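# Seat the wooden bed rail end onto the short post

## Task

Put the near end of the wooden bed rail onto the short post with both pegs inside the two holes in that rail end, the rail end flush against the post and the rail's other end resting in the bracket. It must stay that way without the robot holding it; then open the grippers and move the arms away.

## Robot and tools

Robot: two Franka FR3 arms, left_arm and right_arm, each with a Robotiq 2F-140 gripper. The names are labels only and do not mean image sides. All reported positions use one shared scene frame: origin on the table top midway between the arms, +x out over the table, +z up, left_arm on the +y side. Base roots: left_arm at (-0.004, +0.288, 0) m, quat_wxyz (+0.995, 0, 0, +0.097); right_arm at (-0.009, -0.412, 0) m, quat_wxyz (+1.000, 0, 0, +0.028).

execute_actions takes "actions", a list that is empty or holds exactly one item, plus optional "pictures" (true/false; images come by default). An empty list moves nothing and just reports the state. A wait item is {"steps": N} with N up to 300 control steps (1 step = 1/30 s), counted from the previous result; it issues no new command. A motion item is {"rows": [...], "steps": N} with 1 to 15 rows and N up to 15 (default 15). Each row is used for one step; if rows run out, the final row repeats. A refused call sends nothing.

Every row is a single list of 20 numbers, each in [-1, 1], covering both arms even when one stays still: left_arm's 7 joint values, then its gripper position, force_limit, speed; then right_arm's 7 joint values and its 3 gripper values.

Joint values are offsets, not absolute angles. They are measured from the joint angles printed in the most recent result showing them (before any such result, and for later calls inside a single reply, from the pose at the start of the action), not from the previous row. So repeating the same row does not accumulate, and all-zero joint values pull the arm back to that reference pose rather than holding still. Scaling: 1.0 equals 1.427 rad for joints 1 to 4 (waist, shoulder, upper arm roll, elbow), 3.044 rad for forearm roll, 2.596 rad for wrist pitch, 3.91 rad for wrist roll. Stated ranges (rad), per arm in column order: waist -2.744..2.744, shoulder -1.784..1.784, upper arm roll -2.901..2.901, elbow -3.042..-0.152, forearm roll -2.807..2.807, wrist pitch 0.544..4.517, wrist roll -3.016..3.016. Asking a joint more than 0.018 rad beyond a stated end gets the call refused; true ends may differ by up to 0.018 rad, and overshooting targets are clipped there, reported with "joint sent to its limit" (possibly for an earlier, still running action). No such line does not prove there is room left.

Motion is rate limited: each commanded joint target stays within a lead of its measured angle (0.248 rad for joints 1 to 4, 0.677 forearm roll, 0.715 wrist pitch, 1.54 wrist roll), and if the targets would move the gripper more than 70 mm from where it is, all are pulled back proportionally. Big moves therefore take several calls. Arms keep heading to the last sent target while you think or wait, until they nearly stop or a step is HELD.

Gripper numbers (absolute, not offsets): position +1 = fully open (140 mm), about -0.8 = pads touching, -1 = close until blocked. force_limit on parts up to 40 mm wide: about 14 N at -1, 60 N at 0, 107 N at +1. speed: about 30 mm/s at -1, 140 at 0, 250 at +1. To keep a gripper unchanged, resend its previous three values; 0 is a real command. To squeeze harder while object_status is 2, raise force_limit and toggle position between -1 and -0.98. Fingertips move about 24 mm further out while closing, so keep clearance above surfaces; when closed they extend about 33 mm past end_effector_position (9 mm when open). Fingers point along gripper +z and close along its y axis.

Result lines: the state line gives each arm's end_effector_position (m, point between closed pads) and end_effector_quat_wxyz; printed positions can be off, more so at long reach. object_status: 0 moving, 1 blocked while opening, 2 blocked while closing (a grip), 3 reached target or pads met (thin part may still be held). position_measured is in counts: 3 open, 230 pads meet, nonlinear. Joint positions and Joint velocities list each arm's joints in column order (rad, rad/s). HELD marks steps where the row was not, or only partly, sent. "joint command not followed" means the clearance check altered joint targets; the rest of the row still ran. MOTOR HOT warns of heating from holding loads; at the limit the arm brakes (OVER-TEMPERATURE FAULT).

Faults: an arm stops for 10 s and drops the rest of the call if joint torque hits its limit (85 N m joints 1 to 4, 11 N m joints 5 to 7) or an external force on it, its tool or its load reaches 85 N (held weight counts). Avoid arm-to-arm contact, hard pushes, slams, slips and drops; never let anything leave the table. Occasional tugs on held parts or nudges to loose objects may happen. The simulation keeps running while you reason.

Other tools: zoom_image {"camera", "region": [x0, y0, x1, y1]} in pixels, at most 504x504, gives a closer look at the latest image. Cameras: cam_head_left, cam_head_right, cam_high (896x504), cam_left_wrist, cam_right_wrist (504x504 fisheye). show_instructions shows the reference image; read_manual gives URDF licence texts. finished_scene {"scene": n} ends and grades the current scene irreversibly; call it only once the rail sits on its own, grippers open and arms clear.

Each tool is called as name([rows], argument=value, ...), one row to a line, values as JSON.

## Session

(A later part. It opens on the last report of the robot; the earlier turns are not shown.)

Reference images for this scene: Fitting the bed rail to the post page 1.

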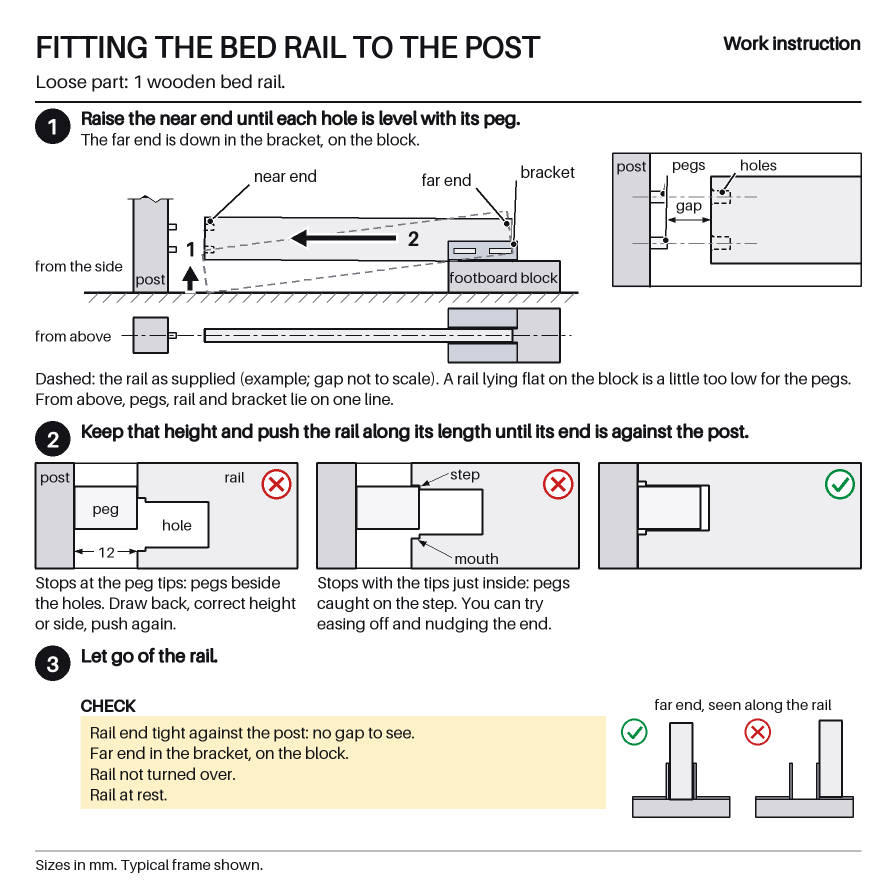

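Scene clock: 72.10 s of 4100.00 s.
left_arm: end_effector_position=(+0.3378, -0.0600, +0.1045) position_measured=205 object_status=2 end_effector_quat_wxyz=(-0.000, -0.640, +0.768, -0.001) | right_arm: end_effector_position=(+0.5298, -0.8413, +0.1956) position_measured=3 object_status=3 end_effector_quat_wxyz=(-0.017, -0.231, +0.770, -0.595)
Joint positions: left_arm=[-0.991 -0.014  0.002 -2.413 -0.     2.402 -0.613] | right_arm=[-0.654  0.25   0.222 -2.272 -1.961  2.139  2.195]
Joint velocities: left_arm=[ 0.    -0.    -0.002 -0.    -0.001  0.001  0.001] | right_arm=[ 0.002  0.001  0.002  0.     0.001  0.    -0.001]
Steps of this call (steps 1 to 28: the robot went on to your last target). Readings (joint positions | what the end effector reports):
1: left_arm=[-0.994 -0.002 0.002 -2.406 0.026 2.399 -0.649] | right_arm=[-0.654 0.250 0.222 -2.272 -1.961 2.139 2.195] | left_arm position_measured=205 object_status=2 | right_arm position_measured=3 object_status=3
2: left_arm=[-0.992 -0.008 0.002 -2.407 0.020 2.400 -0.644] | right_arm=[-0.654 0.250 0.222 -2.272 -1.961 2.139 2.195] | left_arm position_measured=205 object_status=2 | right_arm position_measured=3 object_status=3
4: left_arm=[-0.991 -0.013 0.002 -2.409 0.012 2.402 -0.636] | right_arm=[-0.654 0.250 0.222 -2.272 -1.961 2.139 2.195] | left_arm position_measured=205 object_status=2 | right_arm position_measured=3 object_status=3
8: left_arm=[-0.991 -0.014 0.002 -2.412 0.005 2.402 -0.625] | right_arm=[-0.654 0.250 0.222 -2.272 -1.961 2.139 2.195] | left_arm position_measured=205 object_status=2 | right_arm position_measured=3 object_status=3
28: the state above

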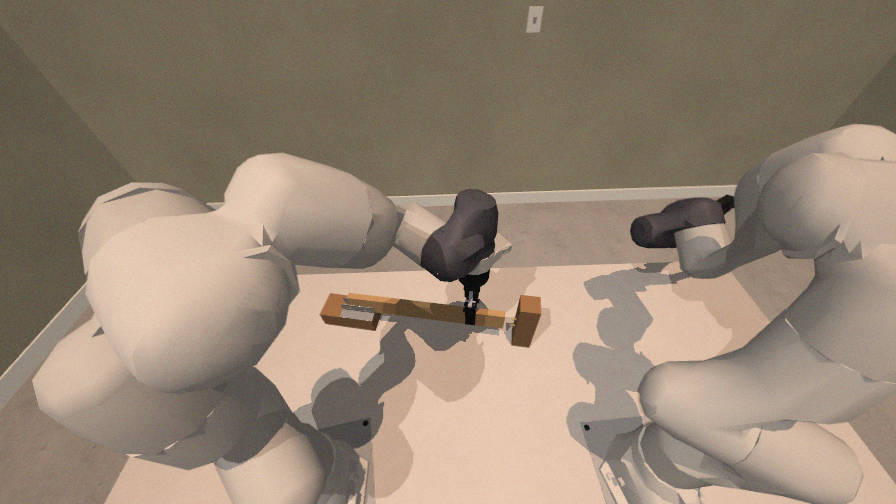

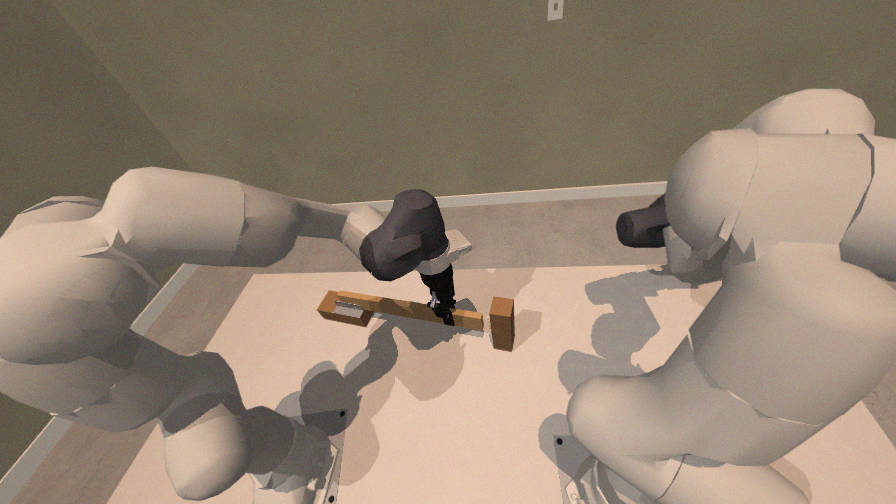

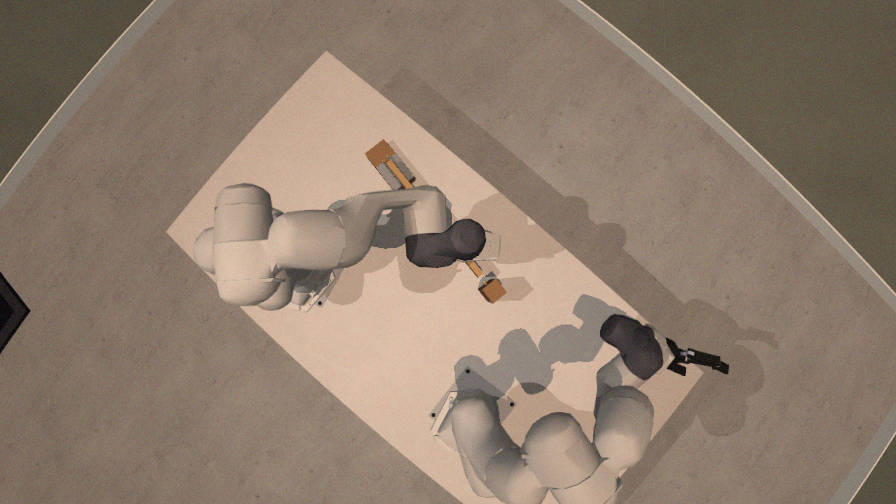

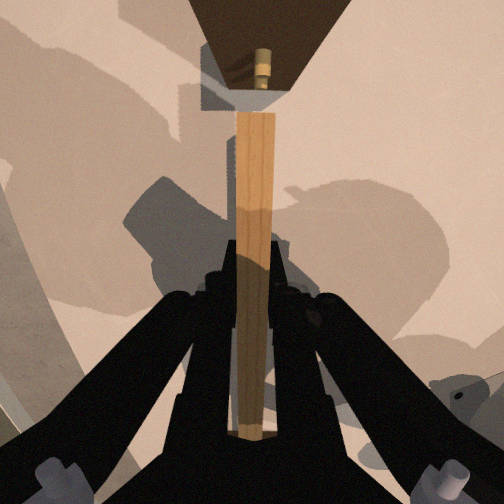

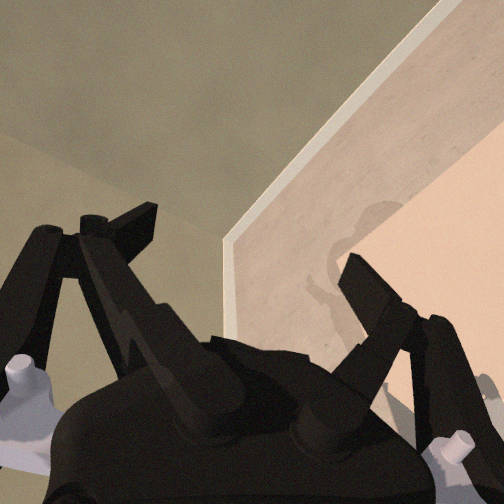

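execute_actions([
  {"rows":[[-0.006,0.004,0,0.006,0,-0.001,-0.004,-1,-0.3,-0.45,0,0,0,0,0,0,0,1,0,0],[-0.006,0.004,0,0.006,0,-0.001,-0.004,-1,-0.3,-0.45,0,0,0,0,0,0,0,1,0,0],[-0.012,0.008,0,0.012,0,-0.002,-0.0056,-1,-0.3,-0.45,0,0,0,0,0,0,0,1,0,0],[-0.012,0.008,0,0.012,0,-0.002,-0.0056,-1,-0.3,-0.45,0,0,0,0,0,0,0,1,0,0],[-0.0188,0.0116,0,0.0168,0,-0.002,-0.0056,-1,-0.3,-0.45,0,0,0,0,0,0,0,1,0,0]]},
], pictures=false)

execute_actions([
  {"steps":12},
])

zoom_image(camera="cam_head_left", region=[485,300,535,345])

zoom_image(camera="cam_left_wrist", region=[200,30,320,150])

Scene clock: 89.97 s of 4100.00 s.
left_arm: end_effector_position=(+0.3328, -0.0725, +0.1038) position_measured=205 object_status=2 end_effector_quat_wxyz=(-0.000, -0.637, +0.771, -0.001) | right_arm: end_effector_position=(+0.5298, -0.8413, +0.1956) position_measured=3 object_status=3 end_effector_quat_wxyz=(-0.017, -0.231, +0.770, -0.595)
Joint positions: left_arm=[-1.016  0.004  0.002 -2.393 -0.001  2.398 -0.629] | right_arm=[-0.654  0.25   0.222 -2.272 -1.961  2.139  2.195]
Joint velocities: left_arm=[ 0.     0.001 -0.     0.004 -0.     0.    -0.007] | right_arm=[-0.001 -0.001  0.     0.    -0.001 -0.001  0.   ]
Steps of this call (steps 1 to 15: the robot went on to your last target; steps 16 to 90: nothing new was sent; then 14.37 s passed at rest; steps 91 to 105: all 15 steps of this action). Readings (joint positions | what the end effector reports):
91: left_arm=[-0.992 -0.013 0.002 -2.412 -0.001 2.402 -0.613] | right_arm=[-0.654 0.250 0.222 -2.272 -1.961 2.139 2.195] | left_arm position_measured=205 object_status=2 | right_arm position_measured=3 object_status=3
92: left_arm=[-0.994 -0.011 0.002 -2.411 -0.001 2.402 -0.615] | right_arm=[-0.654 0.250 0.222 -2.272 -1.961 2.139 2.195] | left_arm position_measured=205 object_status=2 | right_arm position_measured=3 object_status=3
94: left_arm=[-1.000 -0.006 0.002 -2.405 -0.001 2.401 -0.618] | right_arm=[-0.654 0.250 0.222 -2.272 -1.961 2.139 2.195] | left_arm position_measured=205 object_status=2 | right_arm position_measured=3 object_status=3
98: left_arm=[-1.013 0.003 0.002 -2.396 -0.001 2.399 -0.625] | right_arm=[-0.654 0.250 0.222 -2.272 -1.961 2.139 2.195] | left_arm position_measured=205 object_status=2 | right_arm position_measured=3 object_status=3
105: the state above

Scene clock: 90.37 s of 4100.00 s.
left_arm: end_effector_position=(+0.3329, -0.0727, +0.1039) position_measured=205 object_status=2 end_effector_quat_wxyz=(-0.000, -0.637, +0.770, -0.001) | right_arm: end_effector_position=(+0.5298, -0.8413, +0.1956) position_measured=3 object_status=3 end_effector_quat_wxyz=(-0.017, -0.231, +0.770, -0.595)
Joint positions: left_arm=[-1.016  0.004  0.002 -2.393 -0.001  2.398 -0.63 ] | right_arm=[-0.654  0.25   0.222 -2.272 -1.961  2.139  2.195]
Joint velocities: left_arm=[-0.    -0.    -0.     0.     0.001 -0.    -0.001] | right_arm=[ 0.002 -0.     0.001 -0.     0.    -0.001  0.001]
Steps of this call (steps 1 to 12: the robot went on to your last target). Readings (joint positions | what the end effector reports):
1: left_arm=[-1.016 0.004 0.002 -2.393 -0.001 2.398 -0.629] | right_arm=[-0.654 0.250 0.222 -2.272 -1.961 2.139 2.195] | left_arm position_measured=205 object_status=2 | right_arm position_measured=3 object_status=3
2: left_arm=[-1.016 0.004 0.002 -2.393 -0.001 2.398 -0.630] | right_arm=[-0.654 0.250 0.222 -2.272 -1.961 2.139 2.195] | left_arm position_measured=205 object_status=2 | right_arm position_measured=3 object_status=3
4: left_arm=[-1.016 0.004 0.002 -2.393 -0.001 2.398 -0.630] | right_arm=[-0.654 0.250 0.222 -2.272 -1.961 2.139 2.195] | left_arm position_measured=205 object_status=2 | right_arm position_measured=3 object_status=3
8: left_arm=[-1.016 0.004 0.002 -2.393 -0.001 2.398 -0.630] | right_arm=[-0.654 0.250 0.222 -2.272 -1.961 2.139 2.195] | left_arm position_measured=205 object_status=2 | right_arm position_measured=3 object_status=3
12: the state above

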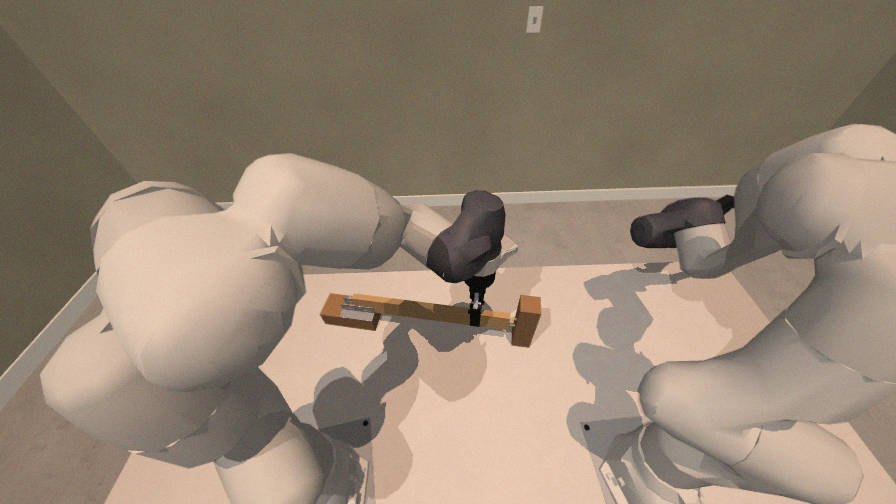

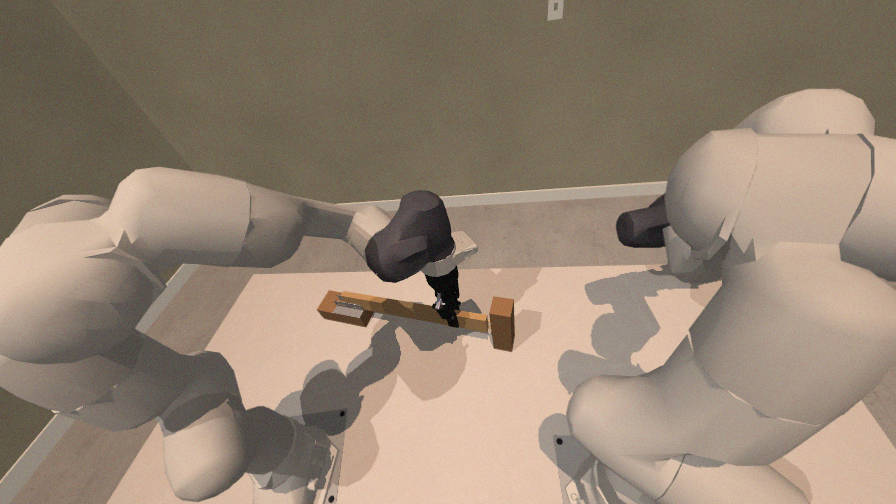

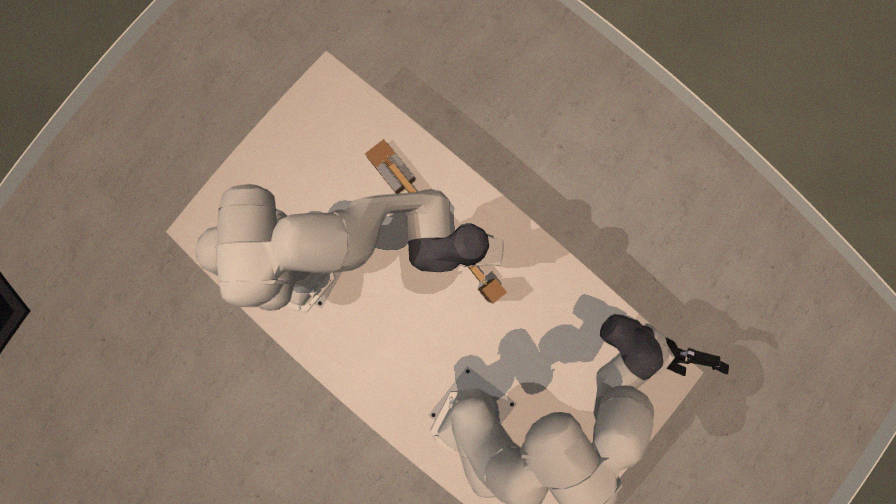

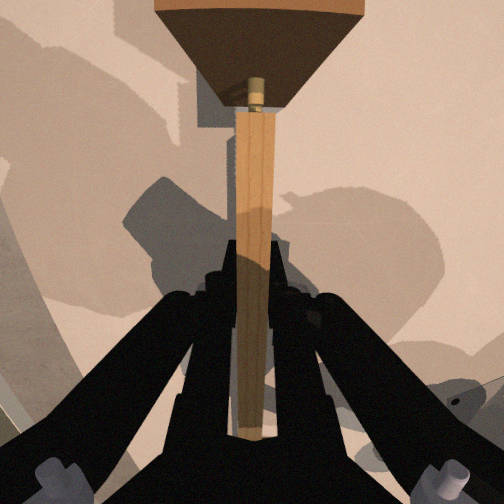

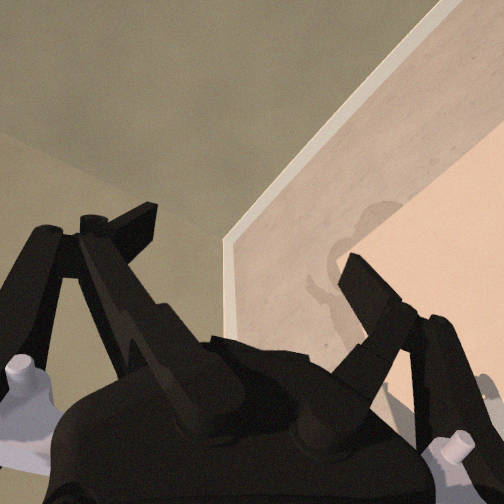

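Region (485, 300, 535, 345) of cam_head_left's 896x504 image, scaled by 10.080, with more detail than that image has; it fills the top 454 rows of this view, and the rest is white.

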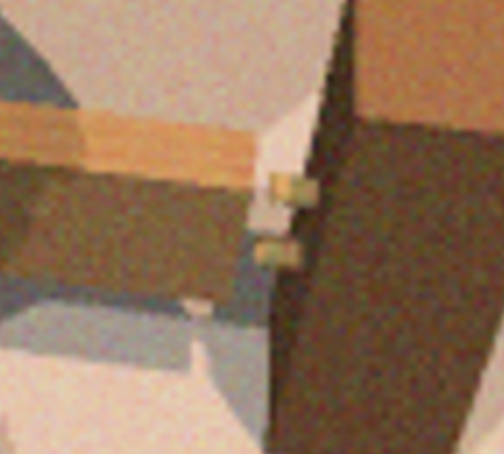

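Region (200, 30, 320, 150) of cam_left_wrist's 504x504 image, scaled by 4.200, with more detail than that image has.

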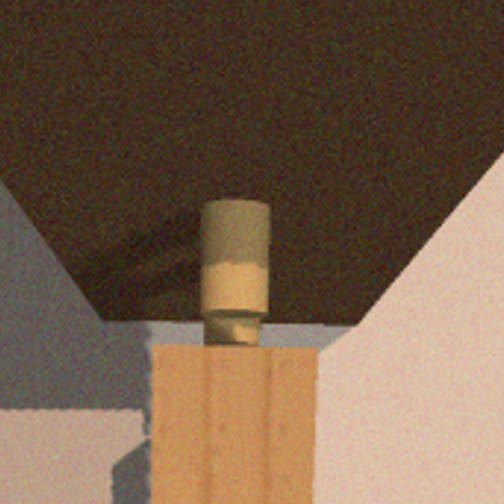

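execute_actions([
  {"rows":[[-0.0035,0.0015,0,0.0056,0,-0.0007,-0.003,-1,-0.3,-0.45,0,0,0,0,0,0,0,1,0,0],[-0.0035,0.0015,0,0.0056,0,-0.0007,-0.003,-1,-0.3,-0.45,0,0,0,0,0,0,0,1,0,0],[-0.006,0.004,0,0.0088,0,-0.001,-0.004,-1,-0.3,-0.45,0,0,0,0,0,0,0,1,0,0],[-0.006,0.004,0,0.0088,0,-0.001,-0.004,-1,-0.3,-0.45,0,0,0,0,0,0,0,1,0,0],[-0.0085,0.0065,0,0.012,0,-0.0015,-0.0048,-1,-0.3,-0.45,0,0,0,0,0,0,0,1,0,0],[-0.0085,0.0065,0,0.012,0,-0.0015,-0.0048,-1,-0.3,-0.45,0,0,0,0,0,0,0,1,0,0],[-0.011,0.009,0,0.0152,0,-0.0018,-0.0048,-1,-0.3,-0.45,0,0,0,0,0,0,0,1,0,0]]},
])

zoom_image(camera="cam_left_wrist", region=[200,30,320,150])

Scene clock: 105.80 s of 4100.00 s.
left_arm: end_effector_position=(+0.3324, -0.0777, +0.1035) position_measured=205 object_status=2 end_effector_quat_wxyz=(-0.000, -0.639, +0.769, +0.002) | right_arm: end_effector_position=(+0.5298, -0.8413, +0.1956) position_measured=3 object_status=3 end_effector_quat_wxyz=(-0.017, -0.231, +0.770, -0.595)
Joint positions: left_arm=[-1.026  0.017  0.004 -2.377 -0.     2.39  -0.642] | right_arm=[-0.654  0.25   0.222 -2.272 -1.961  2.139  2.195]
Joint velocities: left_arm=[-0.    -0.     0.     0.005 -0.001 -0.005 -0.006] | right_arm=[-0.002 -0.    -0.001  0.     0.001  0.     0.001]
Steps of this call (steps 1 to 15: the robot went on to your last target; steps 16 to 90: nothing new was sent; then 11.93 s passed at rest; steps 91 to 105: all 15 steps of this action). Readings (joint positions | what the end effector reports):
91: left_arm=[-1.017 0.004 0.002 -2.392 -0.001 2.398 -0.631] | right_arm=[-0.654 0.250 0.222 -2.272 -1.961 2.139 2.195] | left_arm position_measured=205 object_status=2 | right_arm position_measured=3 object_status=3
92: left_arm=[-1.017 0.005 0.002 -2.391 -0.001 2.398 -0.632] | right_arm=[-0.654 0.250 0.222 -2.272 -1.961 2.139 2.195] | left_arm position_measured=205 object_status=2 | right_arm position_measured=3 object_status=3
94: left_arm=[-1.020 0.008 0.002 -2.387 -0.001 2.397 -0.635] | right_arm=[-0.654 0.250 0.222 -2.272 -1.961 2.139 2.195] | left_arm position_measured=205 object_status=2 | right_arm position_measured=3 object_status=3
98: left_arm=[-1.025 0.014 0.003 -2.380 -0.000 2.394 -0.640] | right_arm=[-0.654 0.250 0.222 -2.272 -1.961 2.139 2.195] | left_arm position_measured=205 object_status=2 | right_arm position_measured=3 object_status=3
105: the state above

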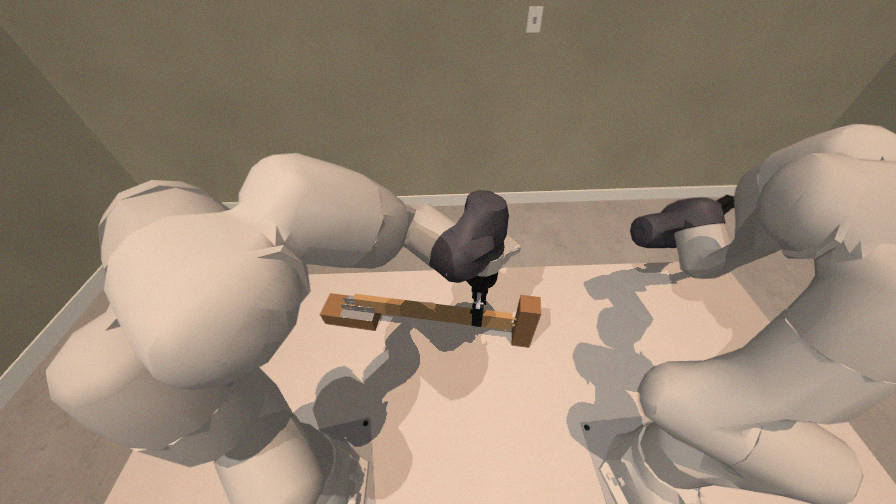

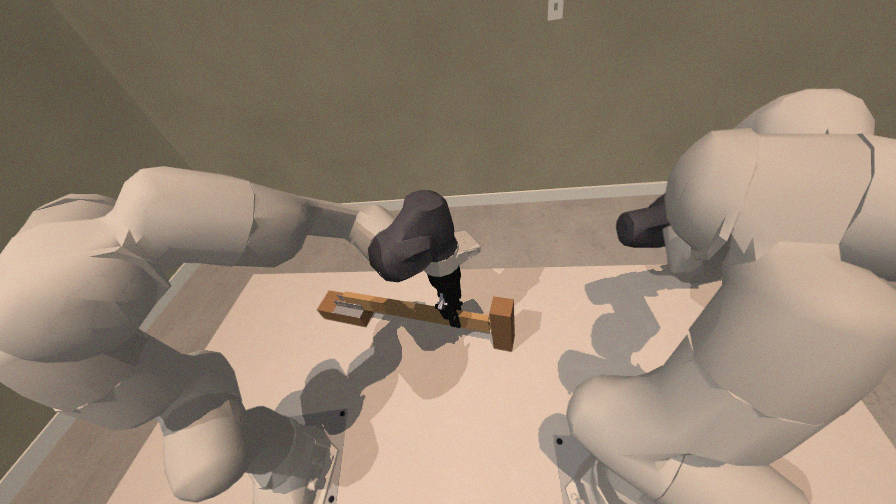

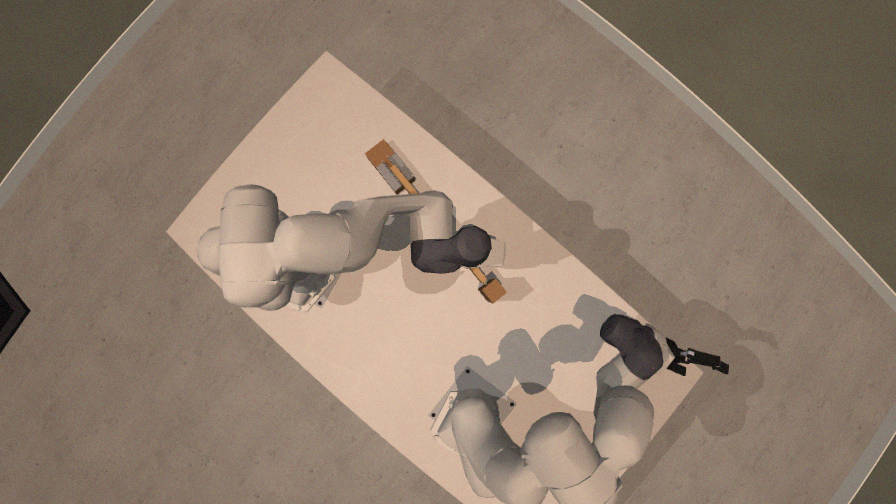

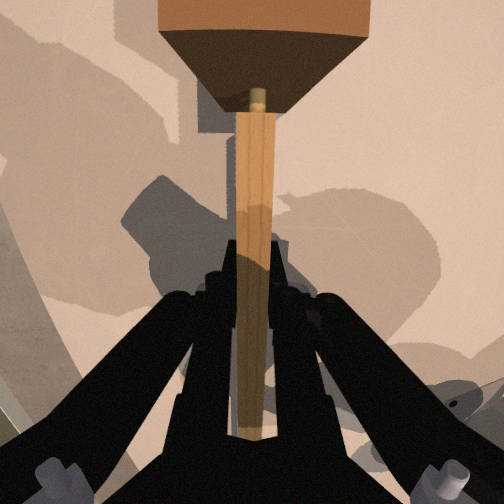

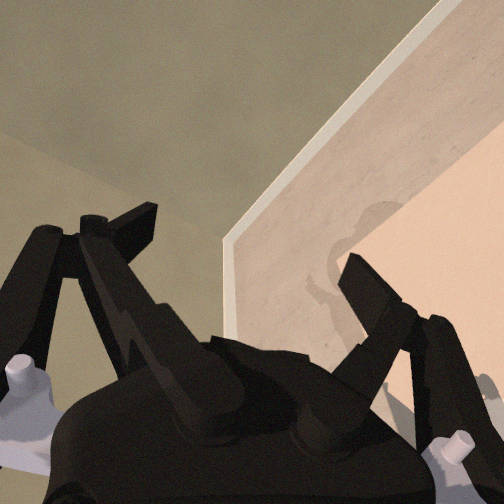

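Region (200, 30, 320, 150) of cam_left_wrist's 504x504 image, scaled by 4.200, with more detail than that image has.

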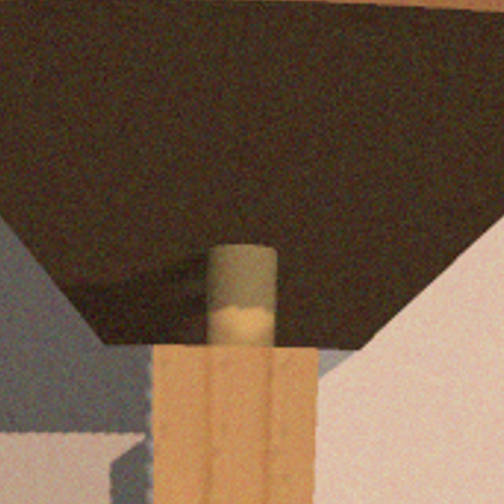

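execute_actions([
  {"rows":[[0,-0.007,0,-0.004,0,0.002,0.001,-1,-0.3,-0.45,0,0,0,0,0,0,0,1,0,0]]},
])

zoom_image(camera="cam_left_wrist", region=[200,30,320,150])

zoom_image(camera="cam_head_left", region=[485,300,535,345])

Scene clock: 114.17 s of 4100.00 s.
left_arm: end_effector_position=(+0.3317, -0.0770, +0.1043) position_measured=205 object_status=2 end_effector_quat_wxyz=(-0.000, -0.639, +0.769, +0.000) | right_arm: end_effector_position=(+0.5298, -0.8413, +0.1956) position_measured=3 object_status=3 end_effector_quat_wxyz=(-0.017, -0.231, +0.770, -0.595)
Joint positions: left_arm=[-1.026  0.011  0.004 -2.382 -0.     2.393 -0.642] | right_arm=[-0.654  0.25   0.222 -2.272 -1.961  2.139  2.195]
Joint velocities: left_arm=[-0.001  0.001 -0.    -0.    -0.    -0.    -0.001] | right_arm=[-0.001  0.    -0.     0.    -0.    -0.    -0.   ]
Steps of this call (steps 1 to 15: the robot went on to your last target; steps 16 to 90: nothing new was sent; then 4.87 s passed at rest; steps 91 to 105: all 15 steps of this action). Readings (joint positions | what the end effector reports):
91: left_arm=[-1.026 0.016 0.004 -2.378 -0.000 2.390 -0.643] | right_arm=[-0.654 0.250 0.222 -2.272 -1.961 2.139 2.195] | left_arm position_measured=205 object_status=2 | right_arm position_measured=3 object_status=3
92: left_arm=[-1.026 0.014 0.004 -2.379 -0.000 2.390 -0.643] | right_arm=[-0.654 0.250 0.222 -2.272 -1.961 2.139 2.195] | left_arm position_measured=205 object_status=2 | right_arm position_measured=3 object_status=3
94: left_arm=[-1.026 0.012 0.004 -2.381 -0.000 2.391 -0.643] | right_arm=[-0.654 0.250 0.222 -2.272 -1.961 2.139 2.195] | left_arm position_measured=205 object_status=2 | right_arm position_measured=3 object_status=3
98: left_arm=[-1.026 0.011 0.004 -2.382 -0.000 2.392 -0.642] | right_arm=[-0.654 0.250 0.222 -2.272 -1.961 2.139 2.195] | left_arm position_measured=205 object_status=2 | right_arm position_measured=3 object_status=3
105: the state above

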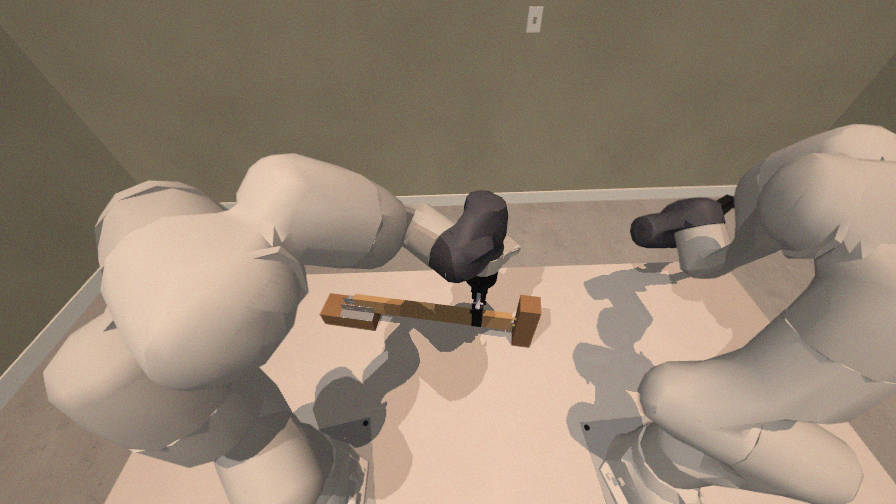

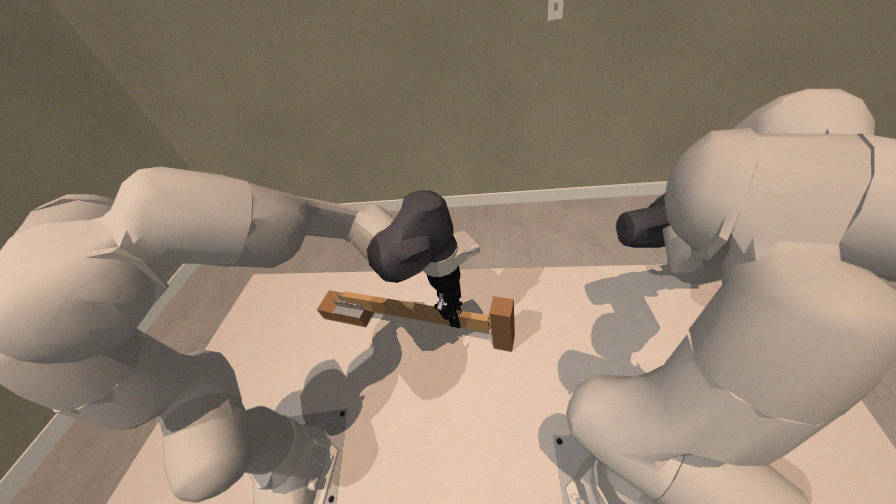

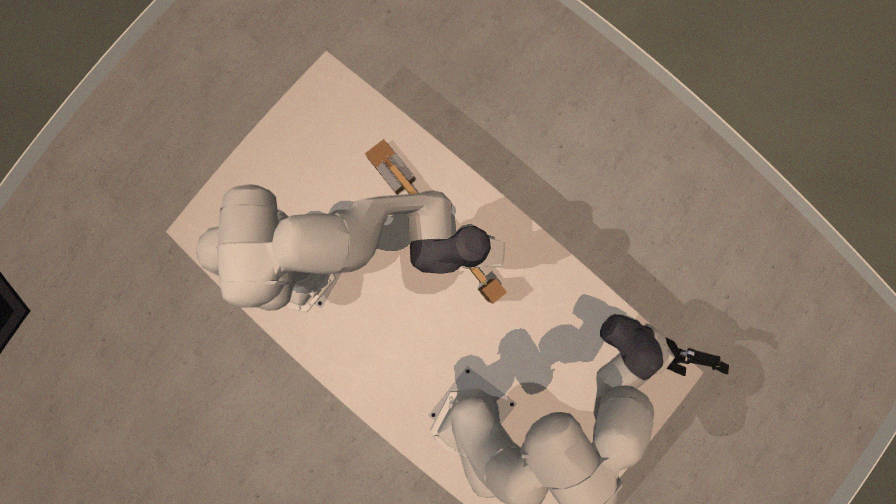

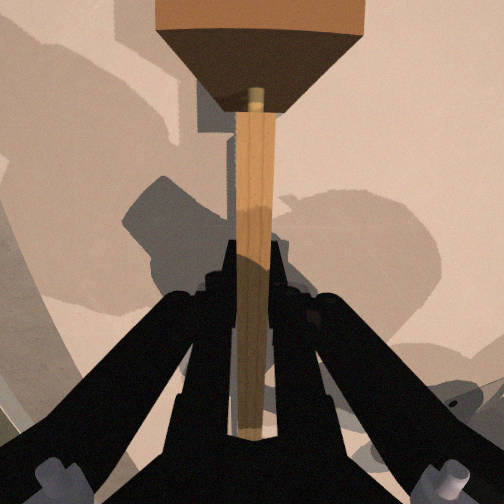

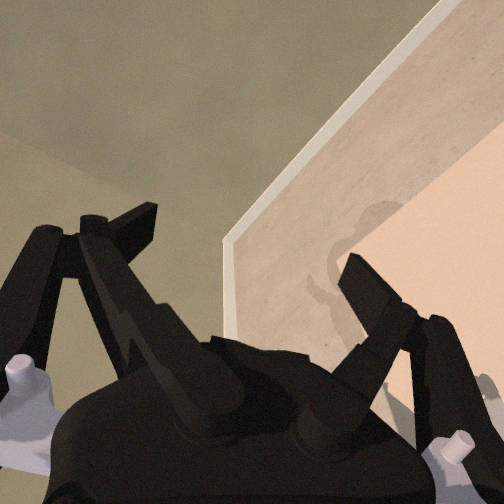

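Region (200, 30, 320, 150) of cam_left_wrist's 504x504 image, scaled by 4.200, with more detail than that image has.

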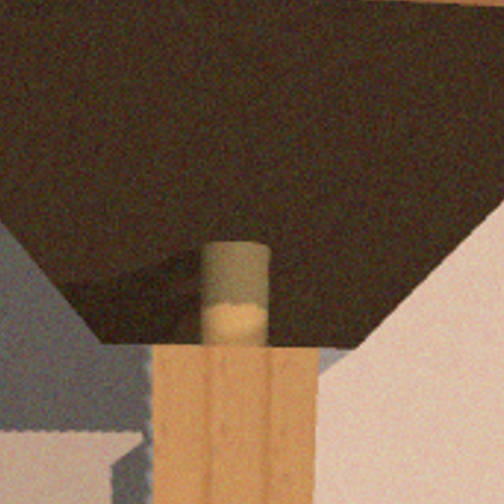

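Region (485, 300, 535, 345) of cam_head_left's 896x504 image, scaled by 10.080, with more detail than that image has; it fills the top 454 rows of this view, and the rest is white.

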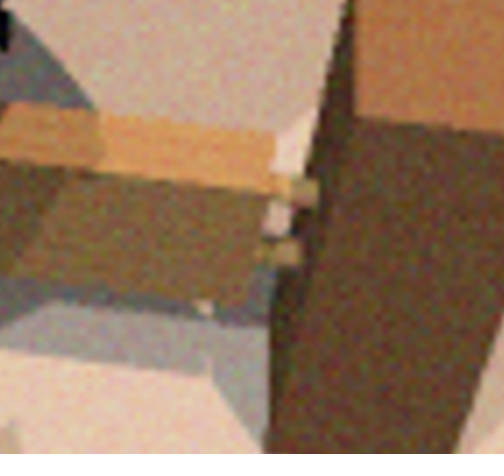

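execute_actions([
  {"rows":[[-0.0045,0.002,-0.0005,0.0066,0,0,-0.002,-1,-0.3,-0.45,0,0,0,0,0,0,0,1,0,0]]},
], pictures=false)

Scene clock: 118.63 s of 4100.00 s.
left_arm: end_effector_position=(+0.3319, -0.0776, +0.1042) position_measured=205 object_status=2 end_effector_quat_wxyz=(-0.000, -0.639, +0.769, +0.001) | right_arm: end_effector_position=(+0.5298, -0.8413, +0.1956) position_measured=3 object_status=3 end_effector_quat_wxyz=(-0.017, -0.231, +0.770, -0.595)
Joint positions: left_arm=[-1.028  0.014  0.005 -2.378  0.     2.389 -0.644] | right_arm=[-0.654  0.25   0.222 -2.272 -1.961  2.139  2.195]
Joint velocities: left_arm=[ 0.002 -0.001 -0.001  0.001  0.    -0.     0.001] | right_arm=[ 0.001 -0.001 -0.    -0.     0.     0.001  0.   ]
Steps of this call (steps 1 to 15: the robot went on to your last target; steps 16 to 90: nothing new was sent; then 0.97 s passed at rest; steps 91 to 105: all 15 steps of this action). Readings (joint positions | what the end effector reports):
91: left_arm=[-1.027 0.011 0.004 -2.381 -0.000 2.393 -0.642] | right_arm=[-0.654 0.250 0.222 -2.272 -1.961 2.139 2.195] | left_arm position_measured=205 object_status=2 | right_arm position_measured=3 object_status=3
92: left_arm=[-1.027 0.012 0.005 -2.380 0.000 2.392 -0.643] | right_arm=[-0.654 0.250 0.222 -2.272 -1.961 2.139 2.195] | left_arm position_measured=205 object_status=2 | right_arm position_measured=3 object_status=3
94: left_arm=[-1.028 0.013 0.005 -2.379 0.000 2.391 -0.643] | right_arm=[-0.654 0.250 0.222 -2.272 -1.961 2.139 2.195] | left_arm position_measured=205 object_status=2 | right_arm position_measured=3 object_status=3
98: left_arm=[-1.028 0.014 0.005 -2.378 0.000 2.390 -0.644] | right_arm=[-0.654 0.250 0.222 -2.272 -1.961 2.139 2.195] | left_arm position_measured=205 object_status=2 | right_arm position_measured=3 object_status=3
105: the state above

Still on the peg tips, so I'll sweep upward under light pressure.

execute_actions([
  {"rows":[[-0.002,-0.003,-0.001,0.001,0,0.001,0,-1,-0.3,-0.45,0,0,0,0,0,0,0,1,0,0],[-0.002,-0.003,-0.001,0.001,0,0.001,0,-1,-0.3,-0.45,0,0,0,0,0,0,0,1,0,0],[-0.002,-0.004,-0.001,0.001,0,0.001,0,-1,-0.3,-0.45,0,0,0,0,0,0,0,1,0,0],[-0.002,-0.004,-0.001,0.001,0,0.001,0,-1,-0.3,-0.45,0,0,0,0,0,0,0,1,0,0],[-0.002,-0.005,-0.001,0.001,0,0,0,-1,-0.3,-0.45,0,0,0,0,0,0,0,1,0,0]]},
], pictures=false)

Scene clock: 127.53 s of 4100.00 s.
left_arm: end_effector_position=(+0.3316, -0.0783, +0.1055) position_measured=205 object_status=2 end_effector_quat_wxyz=(+0.000, -0.639, +0.769, +0.000) | right_arm: end_effector_position=(+0.5298, -0.8413, +0.1956) position_measured=3 object_status=3 end_effector_quat_wxyz=(-0.017, -0.231, +0.770, -0.595)
Joint positions: left_arm=[-1.029  0.011  0.005 -2.378  0.     2.389 -0.644] | right_arm=[-0.654  0.25   0.222 -2.272 -1.961  2.139  2.195]
Joint velocities: left_arm=[-0.003  0.001 -0.001 -0.     0.001  0.001  0.001] | right_arm=[ 0.     0.001 -0.002 -0.001  0.001 -0.001  0.   ]
Steps of this call (steps 1 to 15: the robot went on to your last target; steps 16 to 90: nothing new was sent; then 5.40 s passed at rest; steps 91 to 105: all 15 steps of this action). Readings (joint positions | what the end effector reports):
91: left_arm=[-1.028 0.014 0.005 -2.378 0.000 2.389 -0.644] | right_arm=[-0.654 0.250 0.222 -2.272 -1.961 2.139 2.195] | left_arm position_measured=205 object_status=2 | right_arm position_measured=3 object_status=3
92: left_arm=[-1.028 0.014 0.005 -2.378 0.000 2.389 -0.644] | right_arm=[-0.654 0.250 0.222 -2.272 -1.961 2.139 2.195] | left_arm position_measured=205 object_status=2 | right_arm position_measured=3 object_status=3
94: left_arm=[-1.028 0.014 0.005 -2.378 0.000 2.389 -0.644] | right_arm=[-0.654 0.250 0.222 -2.272 -1.961 2.139 2.195] | left_arm position_measured=205 object_status=2 | right_arm position_measured=3 object_status=3
98: left_arm=[-1.028 0.013 0.005 -2.378 0.000 2.389 -0.644] | right_arm=[-0.654 0.250 0.222 -2.272 -1.961 2.139 2.195] | left_arm position_measured=205 object_status=2 | right_arm position_measured=3 object_status=3
105: the state above

execute_actions([
  {"rows":[[-0.0035,-0.001,-0.001,0.005,0,0,-0.002,-1,-0.3,-0.45,0,0,0,0,0,0,0,1,0,0]]},
])

zoom_image(camera="cam_left_wrist", region=[200,30,320,150])

Scene clock: 137.33 s of 4100.00 s.
left_arm: end_effector_position=(+0.3312, -0.0802, +0.1061) position_measured=205 object_status=2 end_effector_quat_wxyz=(+0.000, -0.639, +0.770, -0.000) | right_arm: end_effector_position=(+0.5298, -0.8413, +0.1956) position_measured=3 object_status=3 end_effector_quat_wxyz=(-0.017, -0.231, +0.770, -0.595)
Joint positions: left_arm=[-1.032  0.012  0.005 -2.376  0.     2.388 -0.647] | right_arm=[-0.654  0.25   0.222 -2.272 -1.961  2.139  2.195]
Joint velocities: left_arm=[ 0.    -0.001 -0.001 -0.    -0.     0.001 -0.001] | right_arm=[-0.001  0.     0.    -0.001  0.001  0.     0.001]
Steps of this call (steps 1 to 15: the robot went on to your last target; steps 16 to 90: nothing new was sent; then 6.30 s passed at rest; steps 91 to 105: all 15 steps of this action). Readings (joint positions | what the end effector reports):
91: left_arm=[-1.030 0.011 0.005 -2.378 0.000 2.389 -0.644] | right_arm=[-0.654 0.250 0.222 -2.272 -1.961 2.139 2.195] | left_arm position_measured=205 object_status=2 | right_arm position_measured=3 object_status=3
92: left_arm=[-1.031 0.011 0.005 -2.377 0.000 2.389 -0.645] | right_arm=[-0.654 0.250 0.222 -2.272 -1.961 2.139 2.195] | left_arm position_measured=205 object_status=2 | right_arm position_measured=3 object_status=3
94: left_arm=[-1.032 0.011 0.005 -2.376 0.000 2.388 -0.645] | right_arm=[-0.654 0.250 0.222 -2.272 -1.961 2.139 2.195] | left_arm position_measured=205 object_status=2 | right_arm position_measured=3 object_status=3
98: left_arm=[-1.032 0.012 0.005 -2.376 0.000 2.388 -0.646] | right_arm=[-0.654 0.250 0.222 -2.272 -1.961 2.139 2.195] | left_arm position_measured=205 object_status=2 | right_arm position_measured=3 object_status=3
105: the state above

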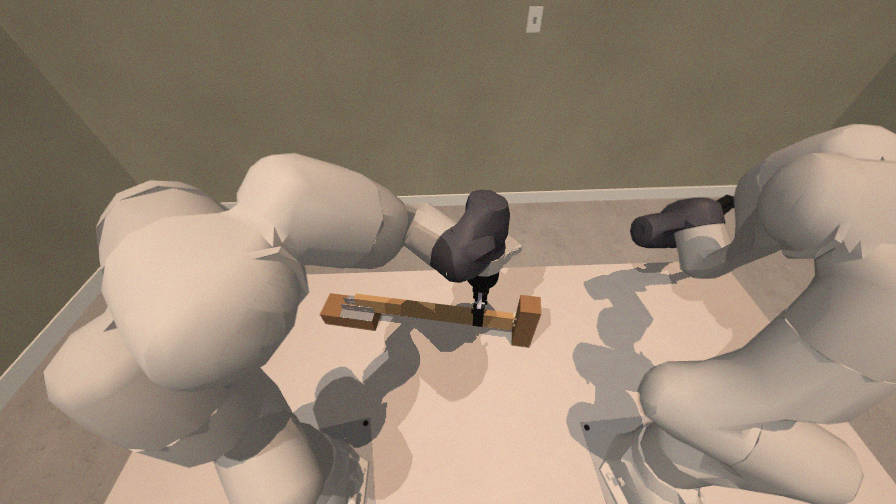

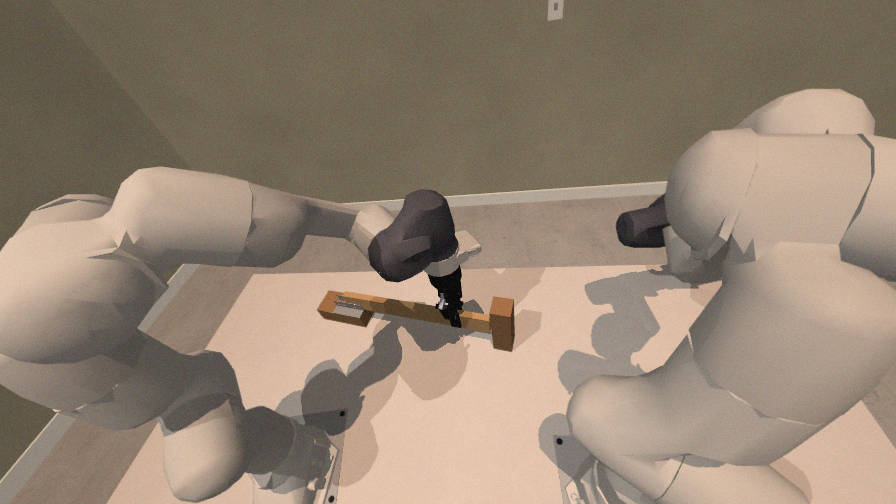

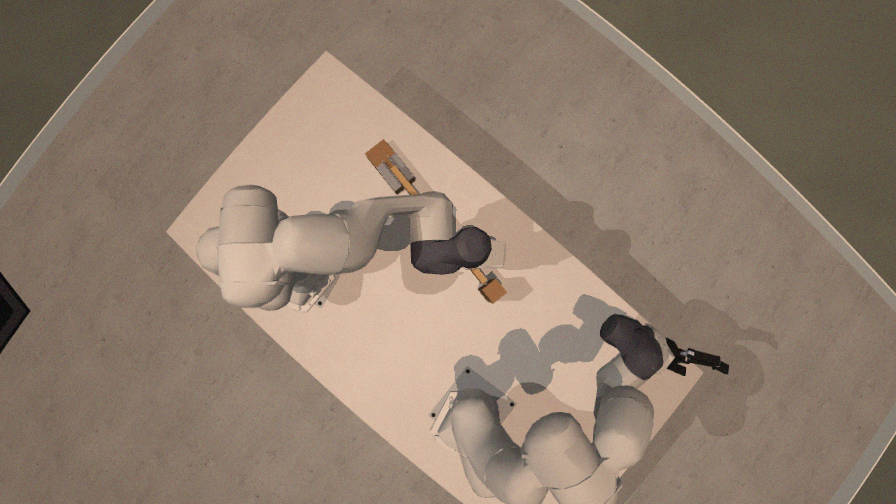

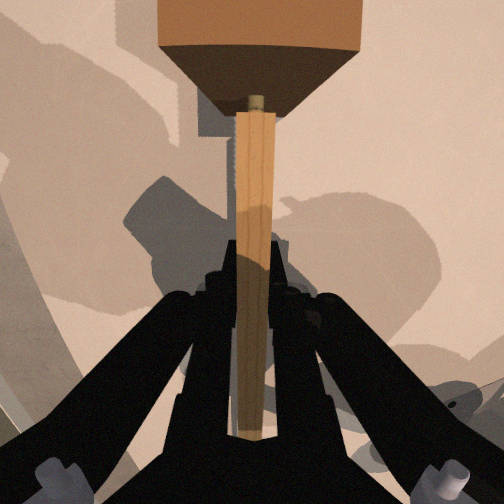

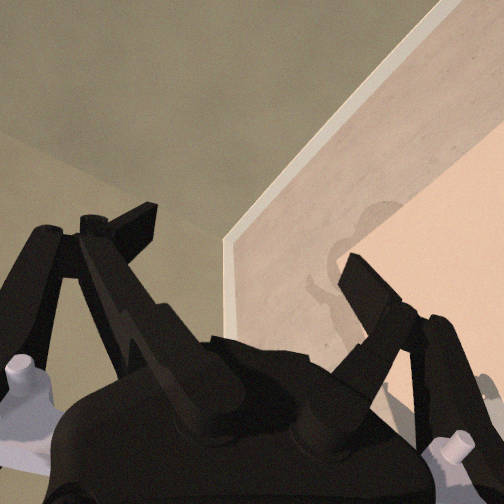

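Region (200, 30, 320, 150) of cam_left_wrist's 504x504 image, scaled by 4.200, with more detail than that image has.

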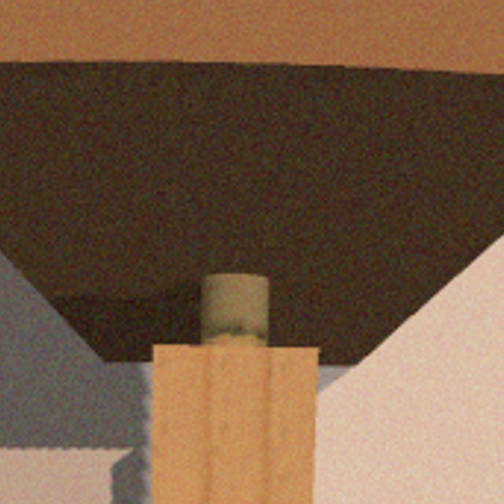

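execute_actions([
  {"rows":[[-0.0085,0.006,-0.0005,0.011,0,0,-0.0036,-1,-0.3,-0.45,0,0,0,0,0,0,0,1,0,0]],"steps":12},
], pictures=false)

execute_actions([
  {"rows":[[-0.0085,0.006,-0.0005,0.011,0,0.0005,-0.0036,-1,-0.3,-0.45,0,0,0,0,0,0,0,1,0,0]]},
], pictures=false)

Scene clock: 144.40 s of 4100.00 s.
left_arm: end_effector_position=(+0.3301, -0.0865, +0.1060) position_measured=205 object_status=2 end_effector_quat_wxyz=(+0.000, -0.638, +0.770, -0.001) | right_arm: end_effector_position=(+0.5298, -0.8413, +0.1956) position_measured=3 object_status=3 end_effector_quat_wxyz=(-0.017, -0.231, +0.770, -0.595)
Joint positions: left_arm=[-1.043  0.022  0.005 -2.364  0.     2.388 -0.655] | right_arm=[-0.654  0.25   0.222 -2.272 -1.961  2.139  2.195]
Joint velocities: left_arm=[-0.002  0.001 -0.001  0.001  0.001  0.001 -0.007] | right_arm=[ 0.     0.    -0.     0.     0.001 -0.     0.002]
Steps of this call (steps 1 to 15: the robot went on to your last target; steps 16 to 90: nothing new was sent; then 3.67 s passed at rest; steps 91 to 102: all 12 steps of this action). Readings (joint positions | what the end effector reports):
91: left_arm=[-1.034 0.014 0.006 -2.373 0.000 2.388 -0.648] | right_arm=[-0.654 0.250 0.222 -2.272 -1.961 2.139 2.195] | left_arm position_measured=205 object_status=2 | right_arm position_measured=3 object_status=3
92: left_arm=[-1.036 0.017 0.006 -2.370 0.000 2.388 -0.649] | right_arm=[-0.654 0.250 0.222 -2.272 -1.961 2.139 2.195] | left_arm position_measured=205 object_status=2 | right_arm position_measured=3 object_status=3
94: left_arm=[-1.040 0.020 0.005 -2.366 0.000 2.388 -0.651] | right_arm=[-0.654 0.250 0.222 -2.272 -1.961 2.139 2.195] | left_arm position_measured=205 object_status=2 | right_arm position_measured=3 object_status=3
98: left_arm=[-1.042 0.021 0.005 -2.364 0.000 2.388 -0.654] | right_arm=[-0.654 0.250 0.222 -2.272 -1.961 2.139 2.195] | left_arm position_measured=205 object_status=2 | right_arm position_measured=3 object_status=3
102: the state above

Scene clock: 144.90 s of 4100.00 s.
left_arm: end_effector_position=(+0.3297, -0.0893, +0.1056) position_measured=205 object_status=2 end_effector_quat_wxyz=(+0.000, -0.638, +0.770, +0.001) | right_arm: end_effector_position=(+0.5298, -0.8413, +0.1956) position_measured=3 object_status=3 end_effector_quat_wxyz=(-0.017, -0.231, +0.770, -0.595)
Joint positions: left_arm=[-1.049  0.03   0.007 -2.354  0.001  2.382 -0.662] | right_arm=[-0.654  0.25   0.222 -2.272 -1.961  2.139  2.195]
Joint velocities: left_arm=[-0.    -0.001  0.001  0.    -0.002 -0.    -0.002] | right_arm=[-0.001  0.    -0.     0.001 -0.001 -0.     0.   ]
Steps of this call (steps 1 to 15: all 15 steps of this action). Readings (joint positions | what the end effector reports):
1: left_arm=[-1.044 0.024 0.006 -2.361 0.000 2.387 -0.656] | right_arm=[-0.654 0.250 0.222 -2.272 -1.961 2.139 2.195] | left_arm position_measured=205 object_status=2 | right_arm position_measured=3 object_status=3
2: left_arm=[-1.047 0.026 0.006 -2.358 0.000 2.387 -0.657] | right_arm=[-0.654 0.250 0.222 -2.272 -1.961 2.139 2.195] | left_arm position_measured=205 object_status=2 | right_arm position_measured=3 object_status=3
4: left_arm=[-1.048 0.029 0.006 -2.356 0.001 2.385 -0.660] | right_arm=[-0.654 0.250 0.222 -2.272 -1.961 2.139 2.195] | left_arm position_measured=205 object_status=2 | right_arm position_measured=3 object_status=3
8: left_arm=[-1.049 0.029 0.007 -2.354 0.001 2.383 -0.661] | right_arm=[-0.654 0.250 0.222 -2.272 -1.961 2.139 2.195] | left_arm position_measured=205 object_status=2 | right_arm position_measured=3 object_status=3
15: the state above


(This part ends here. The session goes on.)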